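# Balance a wheel by moving two tyre weights

## Task

Push the balancer's lever down so the wheel is released. Then shift the two weights on the tyre until the bubble in the level mounted on the hub comes to rest wholly within the ring printed on that level. At the end the lever must still be down and both weights must sit entirely on the tyre, all staying put without any help from the robot. Finally open the grippers and withdraw them.

## Robot and tools

Robot and frame. Two arms, left_arm and right_arm, stand on opposite sides of a table; left_arm's base is on the +y side. The names are not image sides. All poses share one scene frame: origin at the table centre, +z up, table surface at z = +0.020 m. Positions are in metres, orientations are quaternions written w first (qw, qx, qy, qz). Each gripper's fingers point along its own +x axis and close along its own y axis. The reported end_effector_position is the point between the finger pads, about 3 to 4 cm short of the fingertips; at long reach the printed value can be off from the truth.

The row. Every motion command uses one row of 16 numbers covering both arms, even if only one moves: left_arm x, y, z, qw, qx, qy, qz, opening, then right_arm x, y, z, qw, qx, qy, qz, opening. x, y, z and the quaternion are an absolute target pose for that gripper in the scene frame, not an offset. opening runs from -1 to 1: +1 is fully open (0.088 m), empty fingers touch at about -0.80, and values below that close no further. Full open to closed needs at least about 0.5 s. To keep an arm still, resend its whole pose from the last result before it stopped, plus its intended opening; to keep an orientation, repeat the same quaternion every row rather than copying a drifted reading.

execute_actions(actions): a list of actions; each action is a table of up to 15 rows, one row per 1/30 s step, and a short table repeats its last row to fill 15 steps (0.5 s). An empty list just returns state and images. If any target lies more than 0.6 m from that gripper's current position along any of the gripper's own axes, the action is refused for both arms; a malformed action, or a first action failing this check against the latest reported state, rejects the whole call with no motion. Each step the commanded pose is clipped to within 70 mm and 16 degrees of the measured pose, so a distant target needs several actions; after an action an arm stops at its last clipped pose. The Hand target lines show where the controller is currently steering each gripper. Position wins over orientation when both cannot be met.

move(target, speed, blocking): target is one 16-number row of absolute poses; each gripper travels a straight line toward its pose, all paths finishing together in 0.5 to 10 s (cut off at 10 s). speed is the path top speed in m/s, 0.002 to 0.5, default 0.25; rotation is capped at twice that in rad/s, turning the shorter way. Openings are applied at the start. Paths ignore obstacles and the other arm, and grippers lag, stray and may overshoot the speed, especially with the arm nearly straight. Faster contact hits harder, and aiming farther beyond a contact pushes harder. The result adds a move: line with the ending (done, off_target, moving, held, fault; if only one arm is named the other finished fine) and limits (paced = pose was clipped; held = a check blocked some steps, after which the arm may rush), plus each gripper's remaining distance. With blocking=false you get a result after 0.5 s while motion continues; poll with wait(0). Until a result shows the move ended, execute_actions and further moves are rejected, so call wait or stop.

wait(seconds): 0 to 10; arms hold their last command, a running move continues, and it returns early when that move ends. stop(): brakes a running move to rest; it needs distance, more when fast; fingers keep moving. zoom_image(camera, region): closer look at the latest image of cam_head_left, cam_head_right, cam_high, cam_low, cam_left_wrist or cam_right_wrist; region is [x0, y0, x1, y1] in pixels from the top-left, at most 504 by 504 (all images are 504x504). Camera calibrations are approximate. finished_scene(scene): pass the current scene number; it waits for the robot to hold its last command, then ends the scene permanently and reports success. Answering without a tool call also ends everything.

Reading results. The state line gives each arm's pose and velocities. grip_measured is the finger opening on the command scale; the last Joint positions entry per arm is the opening in metres. Readings can be off by about 1 mm, and when squeezing something hard read up to about 3 mm (0.061) narrower than reality. To hold a part firmly, command about 0.07 below grip_measured; less gives a lighter grip. Parts thinner than about 3 mm get proportionally less force. Pads push roughly 34 to 49 N, briefly more at first contact. A pose unreachable line means the clearance check altered or blocked that arm's command.

Limits and hazards. Joint ranges (rad): waist -3.054 to 3.054, shoulder 0.000 to 3.142, elbow 0.000 to 2.356, wrist pitch -1.571 to 1.571, wrist yaw -1.571 to 1.571, wrist roll -3.142 to 3.142. Load limits (N m): waist 17.8, shoulder 22, elbow 22, wrist pitch 5.8, wrist yaw 5.78, wrist roll 5.42, counting held weight; reaching one stops that arm for 10 s and drops the rest of the call. Holding loads heats motors even while idle between calls: a MOTOR HOT warning starts at 50 °C, at 95 °C an OVER-TEMPERATURE FAULT holds the arm, and if it stays hot 30 to 60 s the arm loses power and goes limp. Friction can leave a gripper short of target or tilted, and tiny moves may not happen, so check position and orientation after each motion. Occasional disturbances may tug a held part or shove loose items. Never let anything leave the table, avoid arm-to-arm collisions or pressing, and avoid drops, slams and hard pushes.

Each tool is called after "Call:" by a JSON object that holds its "api" and its "payload".

## Session

Call:
{"api": "execute_actions", "payload": {"actions": []}}

Scene clock: 0.00 s.
left_arm: end_effector_position=(+0.1621, +0.3289, +0.1515) grip_measured=+1.000 end_effector_quat_wxyz=(+0.183, +0.626, +0.190, -0.734) end_effector_velocity=(-0.001, +0.002, +0.001) end_effector_angular_velocity=(+0.008, -0.002, +0.004) | right_arm: end_effector_position=(+0.2986, -0.3508, +0.1541) grip_measured=+0.992 end_effector_quat_wxyz=(+0.845, -0.287, -0.015, +0.451) end_effector_velocity=(-0.002, -0.002, -0.002) end_effector_angular_velocity=(-0.004, +0.007, +0.001)
Joint positions: left_arm=[ 0.5    1.349  0.592 -0.919  0.112  1.991  0.088] | right_arm=[-1.369  1.856  0.126  1.416 -0.716 -0.749  0.088]
Joint velocities: left_arm=[-0.002 -0.007 -0.002 -0.007 -0.007 -0.007  0.   ] | right_arm=[-0.007 -0.002 -0.007 -0.007 -0.007 -0.007 -0.   ]
Heat: left arm: hottest shoulder 36 °C (+0.0 °C/min); right arm: hottest elbow 35 °C (+0.0 °C/min).
Hand target (left_arm): +0.162, +0.329, +0.152; +0.183, +0.626, +0.190, -0.734
Hand target (right_arm): +0.299, -0.351, +0.154; +0.845, -0.287, -0.015, +0.451
camera_calibration (this result's frames):
cam_left_wrist: T_world_to_cam=[[-0.539109, 0.840709, 0.0506931, -0.192924], [0.830147, 0.520248, 0.200493, -0.312751], [0.142183, 0.150171, -0.978383, 0.152034], [0, 0, 0, 1]] pos_world=[0.134006, 0.302069, 0.221231]
cam_right_wrist: T_world_to_cam=[[0.79399, -0.420647, 0.438903, -0.437888], [-0.00488833, -0.726356, -0.687301, -0.120366], [0.607911, 0.543565, -0.578776, 0.171312], [0, 0, 0, 1]] pos_world=[0.242948, -0.364744, 0.208613]

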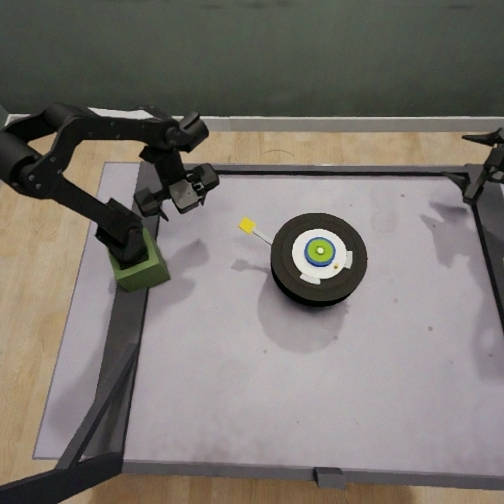

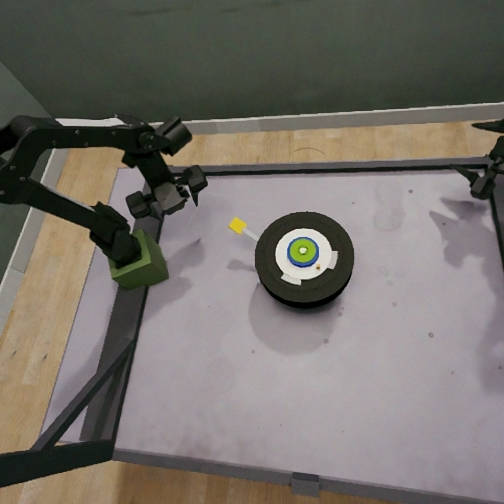

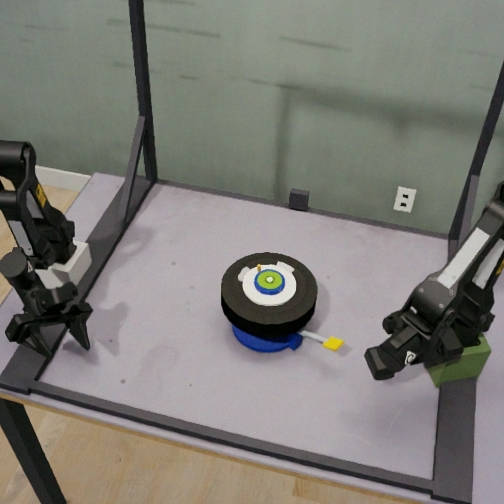

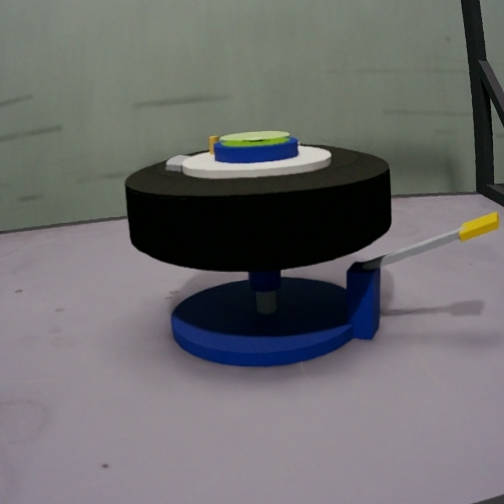

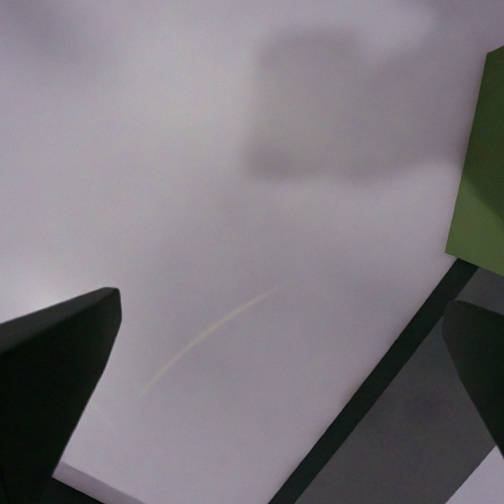

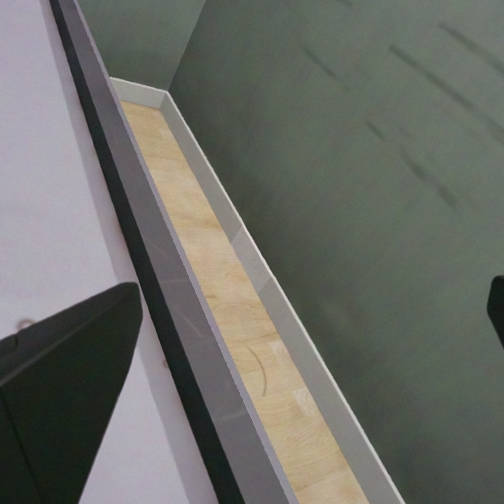

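Call:
{"api": "move", "payload": {"target": [0.124,0.176,0.2,0.354,0.612,0.354,-0.612,-1,0.299,-0.351,0.154,0.845,-0.287,-0.015,0.451,1], "speed": 0.3}}

Call:
{"api": "move", "payload": {"target": [0.128,0.186,0.102,0.354,0.612,0.354,-0.612,-1,0.299,-0.351,0.154,0.845,-0.287,-0.015,0.451,1], "speed": 0.05}}

Call:
{"api": "wait", "payload": {"seconds": 8}}

Call:
{"api": "zoom_image", "payload": {"camera": "cam_head_left", "region": [264,205,374,315]}}

Scene clock: 15.03 s.
left_arm: end_effector_position=(+0.1248, +0.1798, +0.1990) grip_measured=-0.795 end_effector_quat_wxyz=(+0.352, +0.615, +0.354, -0.610) end_effector_velocity=(-0.002, +0.002, +0.001) end_effector_angular_velocity=(+0.018, -0.002, +0.029) | right_arm: end_effector_position=(+0.2986, -0.3508, +0.1541) grip_measured=+0.992 end_effector_quat_wxyz=(+0.845, -0.287, -0.015, +0.451) end_effector_velocity=(-0.000, -0.002, -0.003) end_effector_angular_velocity=(-0.009, +0.006, -0.008)
Joint positions: left_arm=[-0.143  1.608  1.04  -1.006 -0.006  0.832  0.   ] | right_arm=[-1.369  1.856  0.126  1.416 -0.716 -0.749  0.088]
Joint velocities: left_arm=[-0.007  0.002  0.007 -0.022 -0.007 -0.037  0.   ] | right_arm=[-0.002  0.002 -0.002 -0.007  0.007 -0.007 -0.   ]
Heat: left arm: hottest shoulder 36 °C (+0.0 °C/min); right arm: hottest elbow 35 °C (+0.0 °C/min).
Hand target (left_arm): +0.125, +0.177, +0.199; +0.353, +0.616, +0.355, -0.608
Hand target (right_arm): +0.299, -0.351, +0.154; +0.845, -0.287, -0.015, +0.451
Off the commanded pose (left_arm): 0.004 m, 0 deg.
Off the commanded pose (right_arm): 0.000 m, 0 deg.
move: done
camera_calibration (this result's frames):
cam_left_wrist: T_world_to_cam=[[-0.883664, 0.468077, -0.00643703, 0.0313246], [0.437335, 0.830376, 0.345273, -0.249282], [0.16696, 0.30229, -0.93848, 0.187817], [0, 0, 0, 1]] pos_world=[0.105342, 0.13556, 0.262534]
cam_right_wrist: T_world_to_cam=[[0.79399, -0.420647, 0.438903, -0.437888], [-0.00488833, -0.726356, -0.687301, -0.120366], [0.607911, 0.543565, -0.578776, 0.171312], [0, 0, 0, 1]] pos_world=[0.242948, -0.364744, 0.208613]

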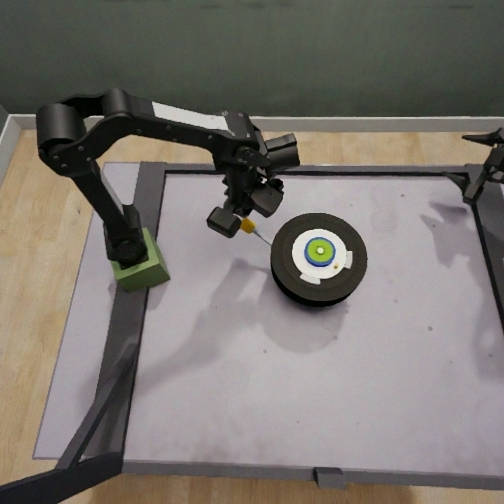

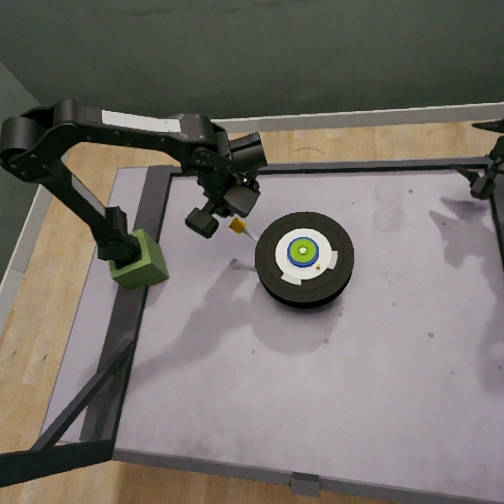

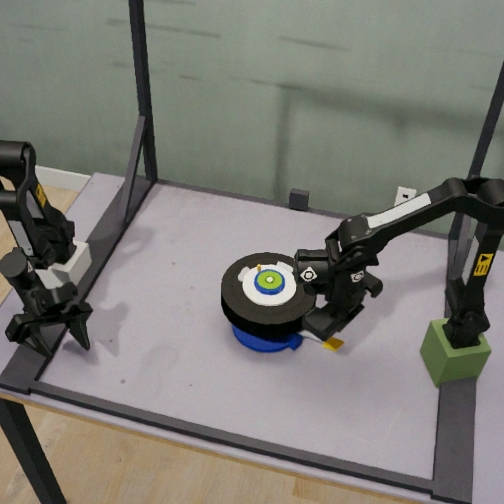

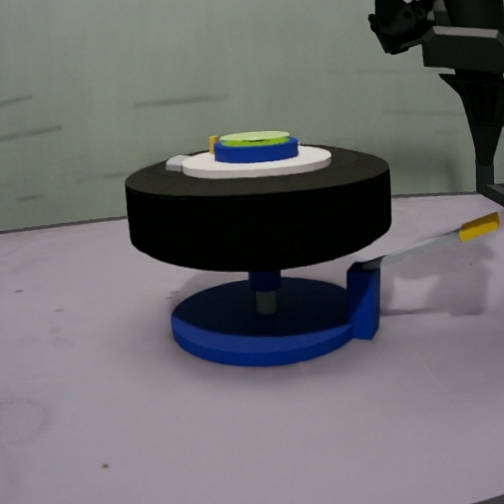

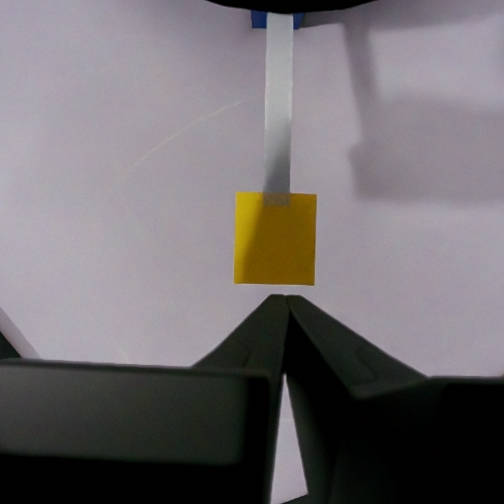

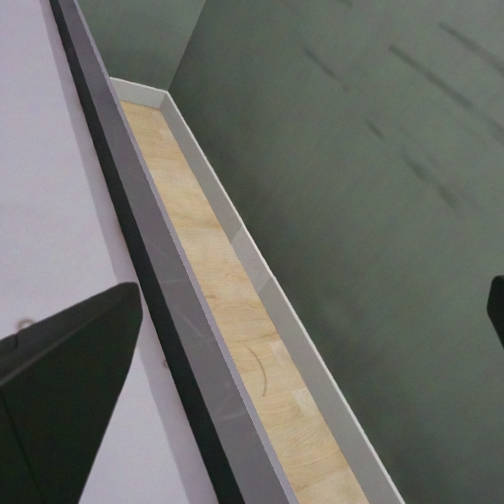

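Scene clock: 17.33 s.
left_arm: end_effector_position=(+0.1286, +0.1833, +0.1065) grip_measured=-0.795 end_effector_quat_wxyz=(+0.360, +0.612, +0.349, -0.612) end_effector_velocity=(+0.003, +0.001, -0.001) end_effector_angular_velocity=(+0.005, -0.021, +0.020) | right_arm: end_effector_position=(+0.2986, -0.3508, +0.1541) grip_measured=+0.992 end_effector_quat_wxyz=(+0.845, -0.287, -0.015, +0.451) end_effector_velocity=(-0.003, +0.001, -0.005) end_effector_angular_velocity=(-0.007, +0.021, +0.011)
Joint positions: left_arm=[-0.124  1.778  0.808 -0.584 -0.004  0.847  0.   ] | right_arm=[-1.369  1.856  0.126  1.416 -0.716 -0.749  0.088]
Joint velocities: left_arm=[-0.002  0.002 -0.002  0.007 -0.022 -0.022 -0.   ] | right_arm=[ 0.002  0.002 -0.002 -0.022 -0.007 -0.007 -0.   ]
Heat: left arm: hottest shoulder 36 °C (+0.0 °C/min); right arm: hottest elbow 35 °C (+0.0 °C/min).
Hand target (left_arm): +0.128, +0.187, +0.102; +0.354, +0.612, +0.354, -0.612
Hand target (right_arm): +0.299, -0.351, +0.154; +0.845, -0.287, -0.015, +0.451
Off the commanded pose (left_arm): 0.005 m, 1 deg.
Off the commanded pose (right_arm): 0.000 m, 0 deg.
move: done
camera_calibration (this result's frames):
cam_left_wrist: T_world_to_cam=[[-0.885028, 0.465146, -0.0190998, 0.034492], [0.433342, 0.838119, 0.331318, -0.22135], [0.170119, 0.284949, -0.943326, 0.102606], [0, 0, 0, 1]] pos_world=[0.108991, 0.140236, 0.170787]
cam_right_wrist: T_world_to_cam=[[0.79399, -0.420647, 0.438903, -0.437888], [-0.00488833, -0.726356, -0.687301, -0.120366], [0.607911, 0.543565, -0.578776, 0.171312], [0, 0, 0, 1]] pos_world=[0.242948, -0.364744, 0.208613]

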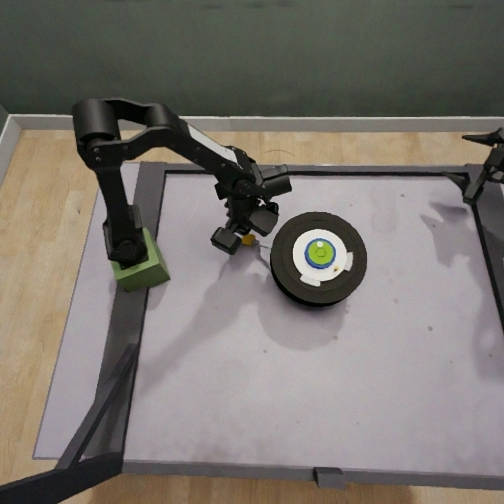

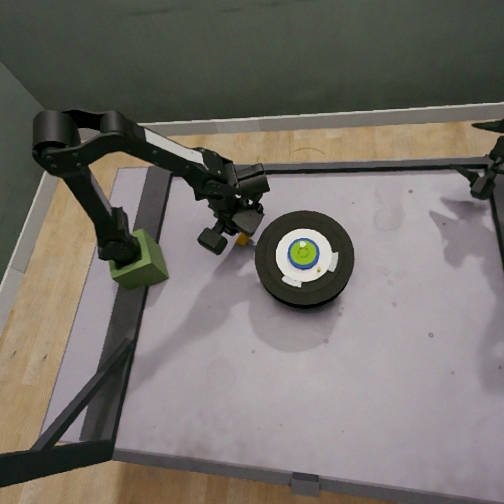

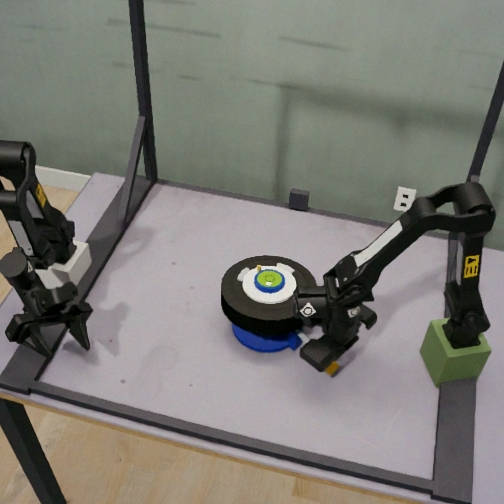

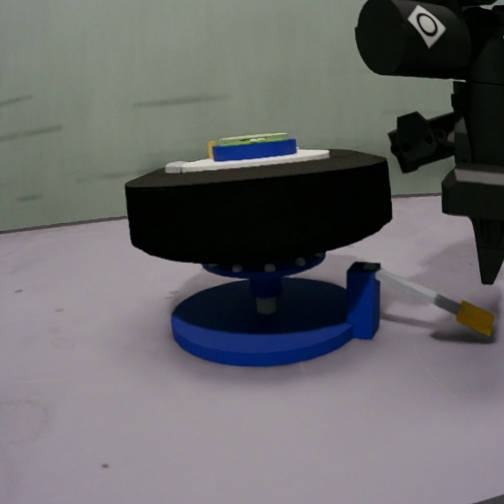

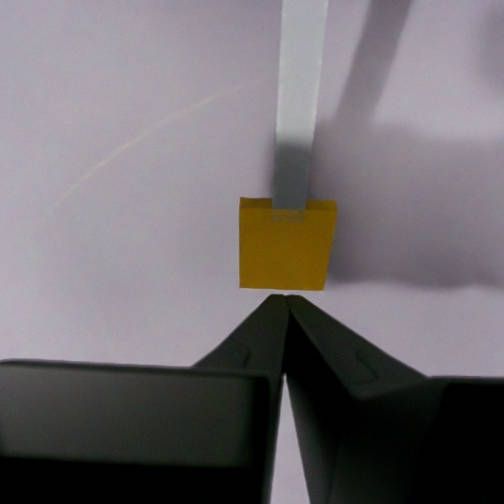

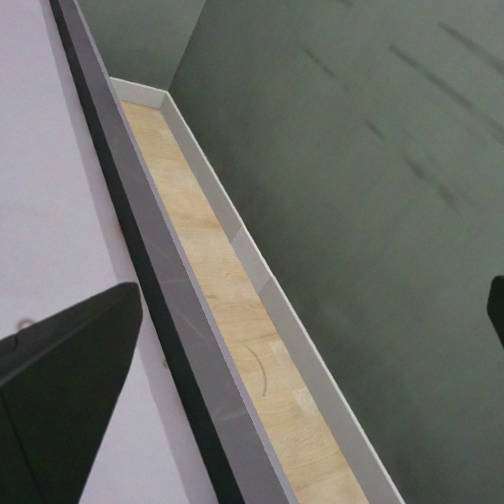

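Scene clock: 25.33 s.
left_arm: end_effector_position=(+0.1287, +0.1833, +0.1063) grip_measured=-0.795 end_effector_quat_wxyz=(+0.360, +0.612, +0.349, -0.612) end_effector_velocity=(+0.000, +0.000, +0.001) end_effector_angular_velocity=(+0.004, -0.006, +0.020) | right_arm: end_effector_position=(+0.2986, -0.3508, +0.1541) grip_measured=+0.992 end_effector_quat_wxyz=(+0.845, -0.287, -0.015, +0.451) end_effector_velocity=(-0.003, -0.000, -0.003) end_effector_angular_velocity=(-0.005, +0.012, +0.006)
Joint positions: left_arm=[-0.124  1.779  0.807 -0.583 -0.004  0.848  0.   ] | right_arm=[-1.369  1.856  0.126  1.416 -0.716 -0.749  0.088]
Joint velocities: left_arm=[-0.002 -0.002  0.002 -0.007 -0.007 -0.022 -0.   ] | right_arm=[-0.002  0.002 -0.007 -0.007 -0.007 -0.007 -0.   ]
Heat: left arm: hottest shoulder 36 °C (+0.0 °C/min); right arm: hottest elbow 35 °C (+0.0 °C/min).
Hand target (left_arm): +0.128, +0.187, +0.102; +0.354, +0.612, +0.354, -0.612
Hand target (right_arm): +0.299, -0.351, +0.154; +0.845, -0.287, -0.015, +0.451
Off the commanded pose (left_arm): 0.005 m, 1 deg.
Off the commanded pose (right_arm): 0.000 m, 0 deg.
wait: 8.00 s; at rest by 0.17 s
camera_calibration (this result's frames):
cam_left_wrist: T_world_to_cam=[[-0.885028, 0.465146, -0.0191027, 0.0345602], [0.43334, 0.838118, 0.331323, -0.221331], [0.170124, 0.284952, -0.943324, 0.102338], [0, 0, 0, 1]] pos_world=[0.109088, 0.140264, 0.17053]
cam_right_wrist: T_world_to_cam=[[0.79399, -0.420647, 0.438903, -0.437888], [-0.00488833, -0.726356, -0.687301, -0.120366], [0.607911, 0.543565, -0.578776, 0.171312], [0, 0, 0, 1]] pos_world=[0.242948, -0.364744, 0.208613]

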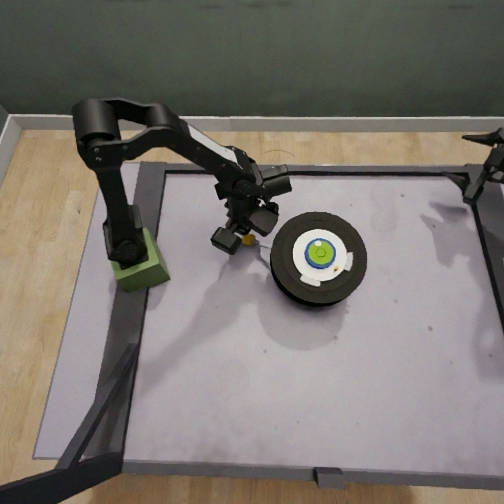

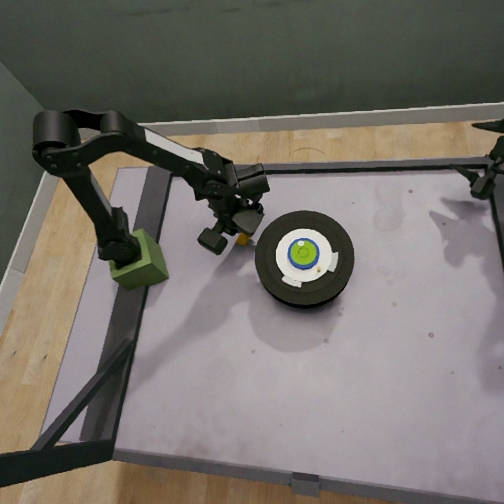

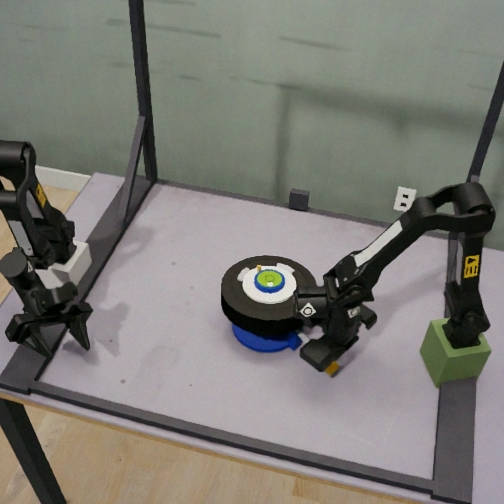

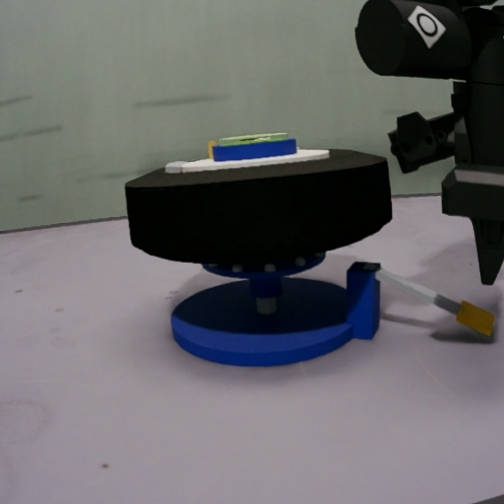

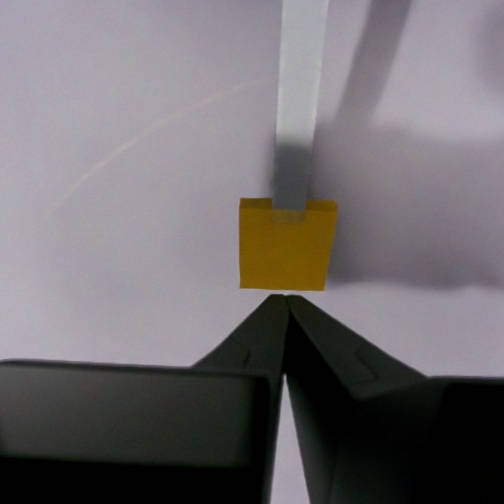

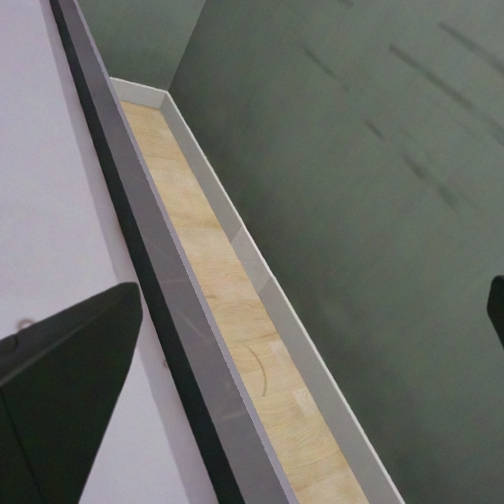

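Region (264, 205, 374, 315) of cam_head_left's 504x504 image, scaled by 4.582, with more detail than that image has.

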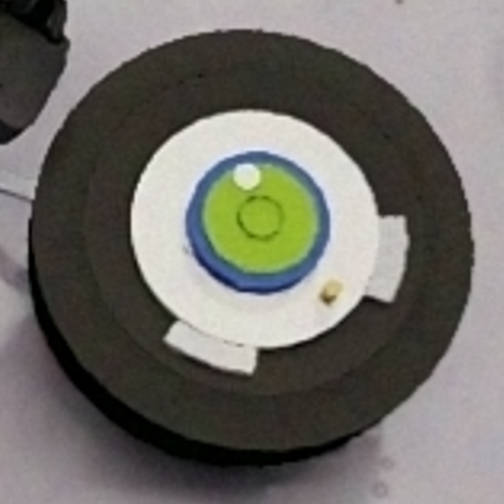

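Call:
{"api": "execute_actions", "payload": {"actions": []}}

Call:
{"api": "move", "payload": {"target": [0.128,0.19,0.25,0.354,0.612,0.354,-0.612,0.4,0.299,-0.351,0.154,0.845,-0.287,-0.015,0.451,1]}}

Call:
{"api": "move", "payload": {"target": [-0.029,0.034,0.225,0.696,0.123,0.696,-0.123,0.4,0.299,-0.351,0.154,0.845,-0.287,-0.015,0.451,1]}}

Scene clock: 46.80 s.
left_arm: end_effector_position=(+0.1287, +0.1833, +0.1063) grip_measured=-0.795 end_effector_quat_wxyz=(+0.360, +0.612, +0.349, -0.612) end_effector_velocity=(+0.000, +0.000, +0.001) end_effector_angular_velocity=(+0.005, -0.006, +0.005) | right_arm: end_effector_position=(+0.2986, -0.3508, +0.1541) grip_measured=+0.992 end_effector_quat_wxyz=(+0.845, -0.287, -0.015, +0.451) end_effector_velocity=(-0.003, -0.000, -0.000) end_effector_angular_velocity=(-0.003, +0.002, +0.006)
Joint positions: left_arm=[-0.124  1.779  0.807 -0.583 -0.004  0.848  0.   ] | right_arm=[-1.369  1.856  0.126  1.416 -0.716 -0.749  0.088]
Joint velocities: left_arm=[-0.002 -0.002  0.002 -0.007 -0.007 -0.007 -0.   ] | right_arm=[-0.002 -0.007 -0.007 -0.007 -0.007 -0.007 -0.   ]
Heat: left arm: hottest shoulder 37 °C (+1.3 °C/min); right arm: hottest elbow 35 °C (+0.0 °C/min).
Hand target (left_arm): +0.128, +0.187, +0.102; +0.354, +0.612, +0.354, -0.612
Hand target (right_arm): +0.299, -0.351, +0.154; +0.845, -0.287, -0.015, +0.451
Off the commanded pose (left_arm): 0.005 m, 1 deg.
Off the commanded pose (right_arm): 0.000 m, 0 deg.
camera_calibration (this result's frames):
cam_left_wrist: T_world_to_cam=[[-0.885028, 0.465146, -0.0191027, 0.0345602], [0.43334, 0.838118, 0.331323, -0.221331], [0.170124, 0.284952, -0.943324, 0.102338], [0, 0, 0, 1]] pos_world=[0.109088, 0.140264, 0.17053]
cam_right_wrist: T_world_to_cam=[[0.79399, -0.420647, 0.438903, -0.437888], [-0.00488833, -0.726356, -0.687301, -0.120366], [0.607911, 0.543565, -0.578776, 0.171312], [0, 0, 0, 1]] pos_world=[0.242948, -0.364744, 0.208613]

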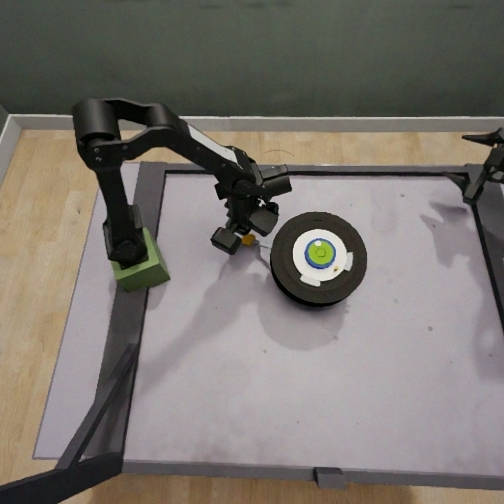

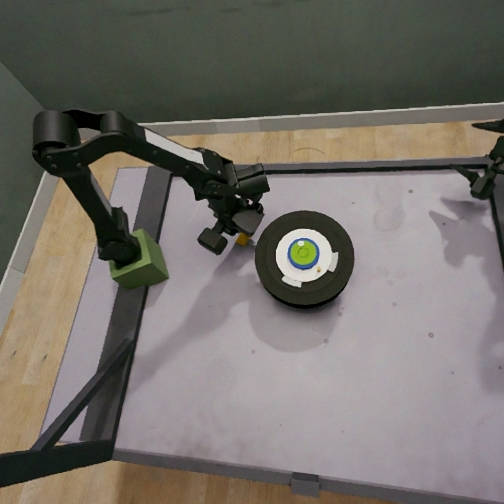

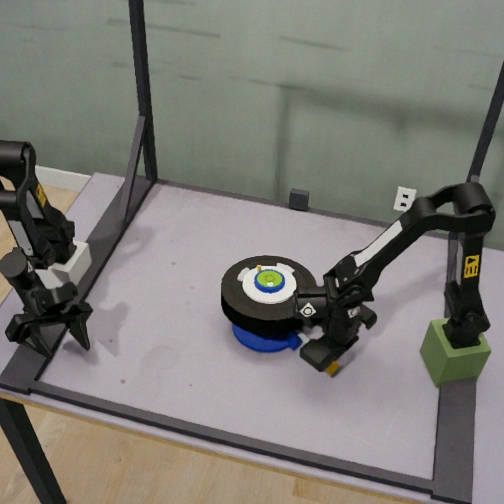

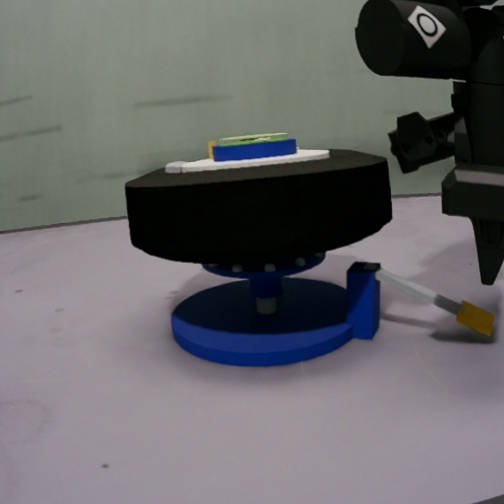

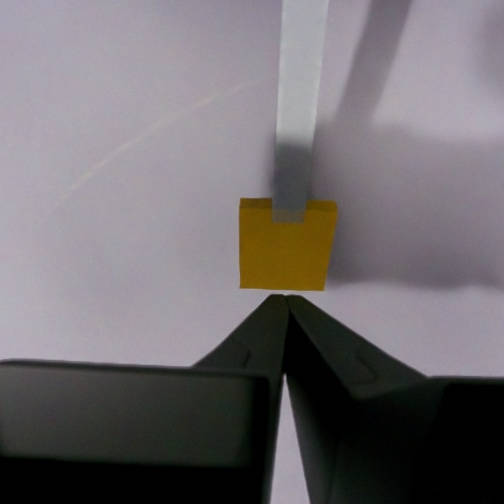

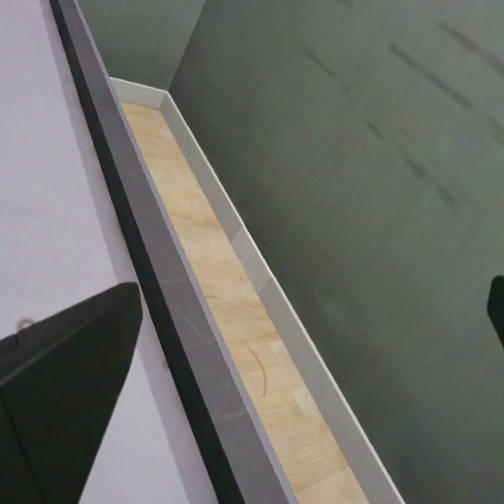

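Scene clock: 47.97 s.
left_arm: end_effector_position=(+0.1276, +0.1903, +0.2462) grip_measured=+0.398 end_effector_quat_wxyz=(+0.351, +0.614, +0.358, -0.610) end_effector_velocity=(-0.001, -0.000, +0.002) end_effector_angular_velocity=(+0.000, -0.008, +0.015) | right_arm: end_effector_position=(+0.2986, -0.3508, +0.1541) grip_measured=+0.992 end_effector_quat_wxyz=(+0.845, -0.287, -0.015, +0.451) end_effector_velocity=(-0.002, -0.002, -0.005) end_effector_angular_velocity=(-0.011, +0.020, -0.008)
Joint positions: left_arm=[-0.119  1.538  1.162 -1.206 -0.004  0.853  0.058] | right_arm=[-1.369  1.856  0.126  1.416 -0.716 -0.749  0.088]
Joint velocities: left_arm=[-0.007 -0.002  0.007 -0.007 -0.007 -0.022 -0.   ] | right_arm=[-0.002 -0.002 -0.007 -0.022  0.007 -0.007 -0.   ]
Heat: left arm: hottest shoulder 37 °C (+1.3 °C/min); right arm: hottest elbow 35 °C (+0.0 °C/min).
Hand target (left_arm): +0.128, +0.188, +0.250; +0.354, +0.612, +0.354, -0.612
Hand target (right_arm): +0.299, -0.351, +0.154; +0.845, -0.287, -0.015, +0.451
Off the commanded pose (left_arm): 0.004 m, 1 deg.
Off the commanded pose (right_arm): 0.000 m, 0 deg.
move: done
camera_calibration (this result's frames):
cam_left_wrist: T_world_to_cam=[[-0.884931, 0.465722, 0.000296396, 0.0281323], [0.436587, 0.82935, 0.348669, -0.276051], [0.162137, 0.308677, -0.937246, 0.227548], [0, 0, 0, 1]] pos_world=[0.108522, 0.145602, 0.309511]
cam_right_wrist: T_world_to_cam=[[0.79399, -0.420647, 0.438903, -0.437888], [-0.00488833, -0.726356, -0.687301, -0.120366], [0.607911, 0.543565, -0.578776, 0.171312], [0, 0, 0, 1]] pos_world=[0.242948, -0.364744, 0.208613]

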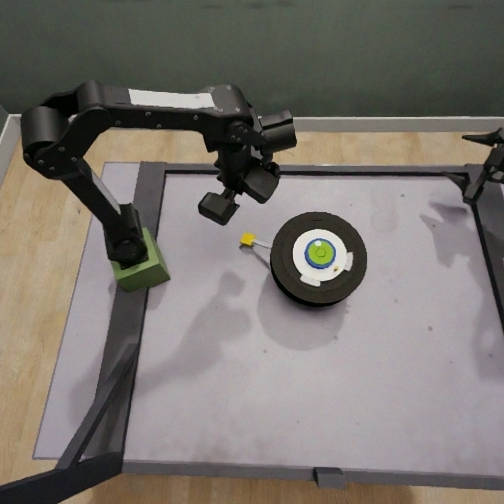

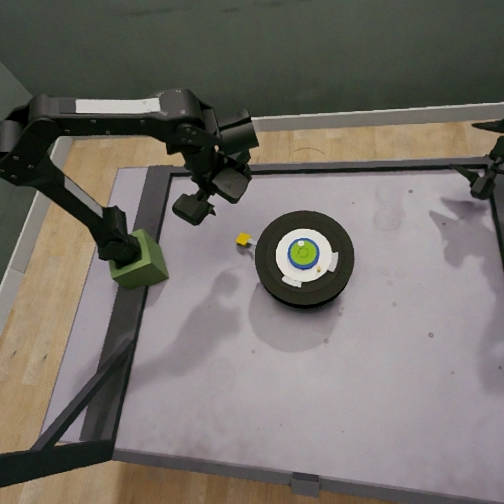

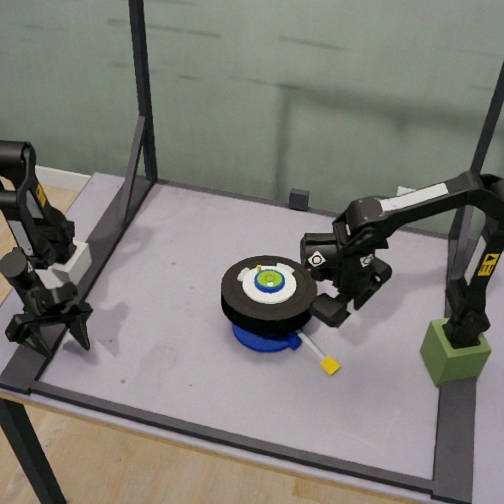

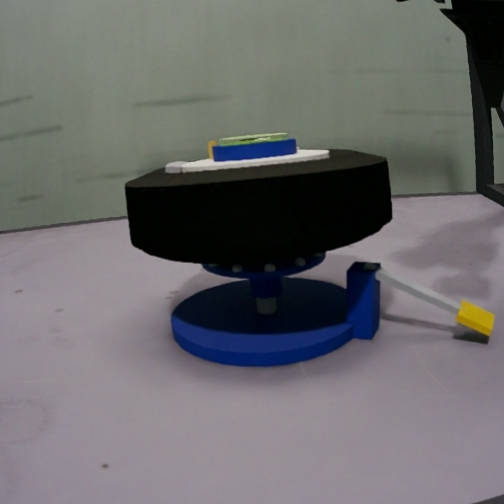

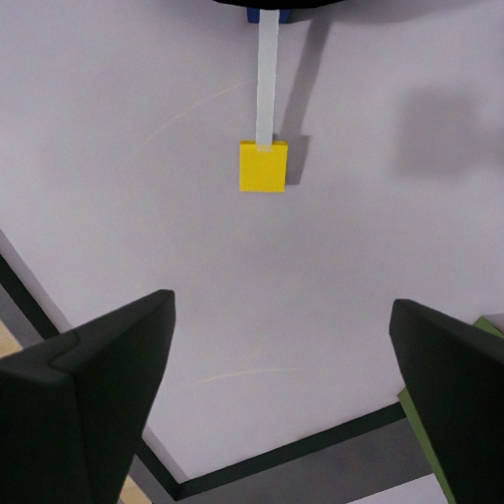

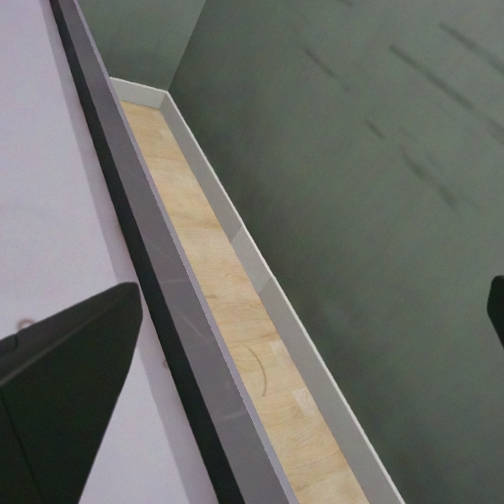

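Scene clock: 51.93 s.
left_arm: end_effector_position=(-0.0275, +0.0371, +0.2271) grip_measured=+0.398 end_effector_quat_wxyz=(+0.698, +0.123, +0.695, -0.125) end_effector_velocity=(+0.003, +0.003, -0.001) end_effector_angular_velocity=(+0.018, -0.025, +0.020) | right_arm: end_effector_position=(+0.2986, -0.3508, +0.1541) grip_measured=+0.992 end_effector_quat_wxyz=(+0.845, -0.287, -0.015, +0.451) end_effector_velocity=(+0.000, -0.001, -0.001) end_effector_angular_velocity=(-0.013, -0.005, +0.005)
Joint positions: left_arm=[-0.627  2.093  1.781 -1.256 -0.004 -1.395  0.058] | right_arm=[-1.369  1.856  0.126  1.416 -0.716 -0.749  0.088]
Joint velocities: left_arm=[-0.002  0.007  0.007 -0.022 -0.022 -0.022 -0.   ] | right_arm=[-0.007 -0.007  0.002 -0.022 -0.007 -0.022 -0.   ]
Heat: left arm: hottest shoulder 37 °C (+1.2 °C/min); right arm: hottest elbow 35 °C (+0.0 °C/min).
Hand target (left_arm): -0.028, +0.035, +0.224; +0.699, +0.124, +0.693, -0.122
Hand target (right_arm): +0.299, -0.351, +0.154; +0.845, -0.287, -0.015, +0.451
Off the commanded pose (left_arm): 0.004 m, 0 deg.
Off the commanded pose (right_arm): 0.000 m, 0 deg.
move: done
camera_calibration (this result's frames):
cam_left_wrist: T_world_to_cam=[[-0.310067, -0.950711, -0.00279325, 0.0312871], [-0.89632, 0.291346, 0.334256, -0.0880381], [-0.316967, 0.106145, -0.942478, 0.277613], [0, 0, 0, 1]] pos_world=[0.0187847, 0.0259273, 0.291158]
cam_right_wrist: T_world_to_cam=[[0.79399, -0.420647, 0.438903, -0.437888], [-0.00488833, -0.726356, -0.687301, -0.120366], [0.607911, 0.543565, -0.578776, 0.171312], [0, 0, 0, 1]] pos_world=[0.242948, -0.364744, 0.208613]

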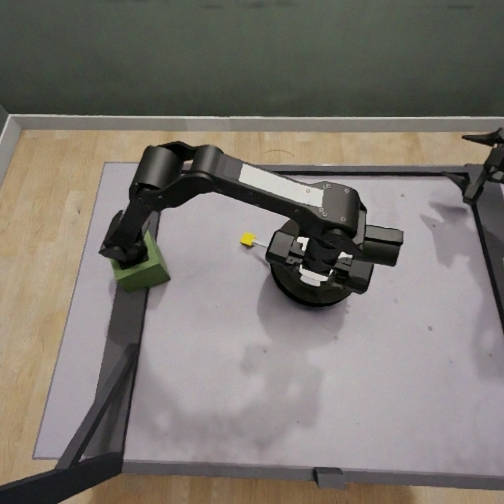

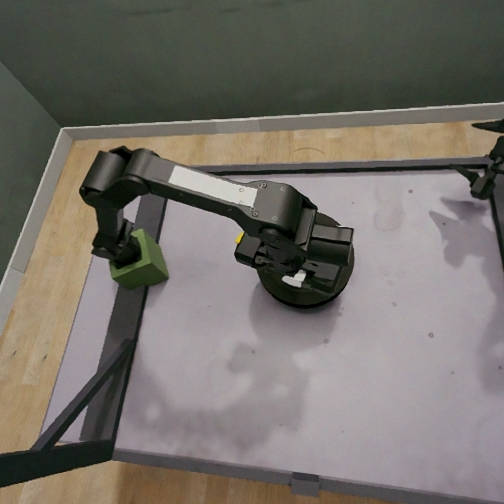

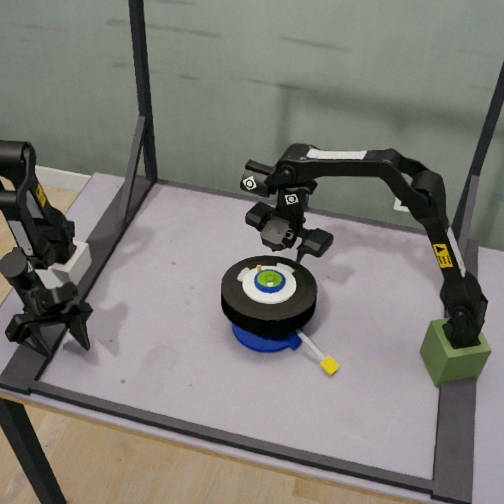

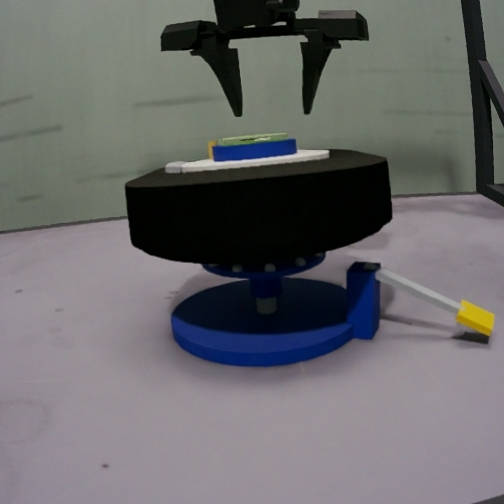

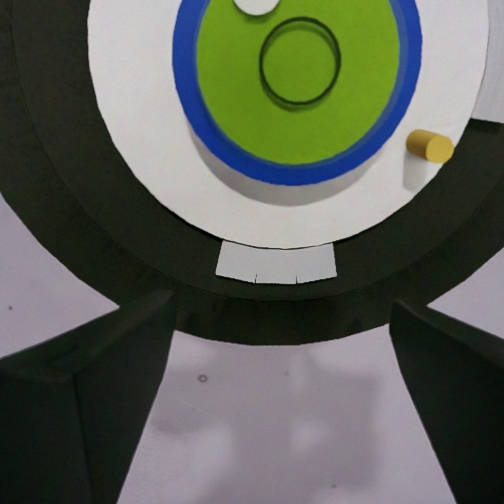

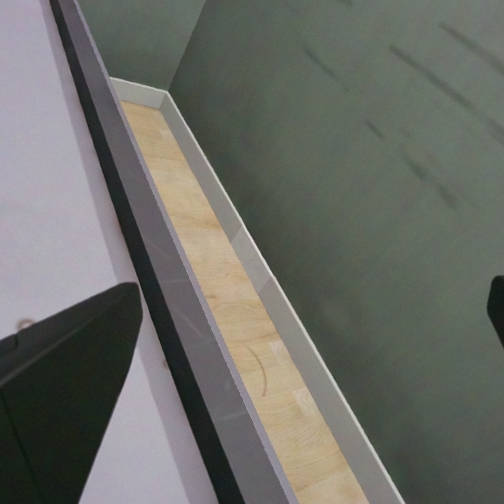

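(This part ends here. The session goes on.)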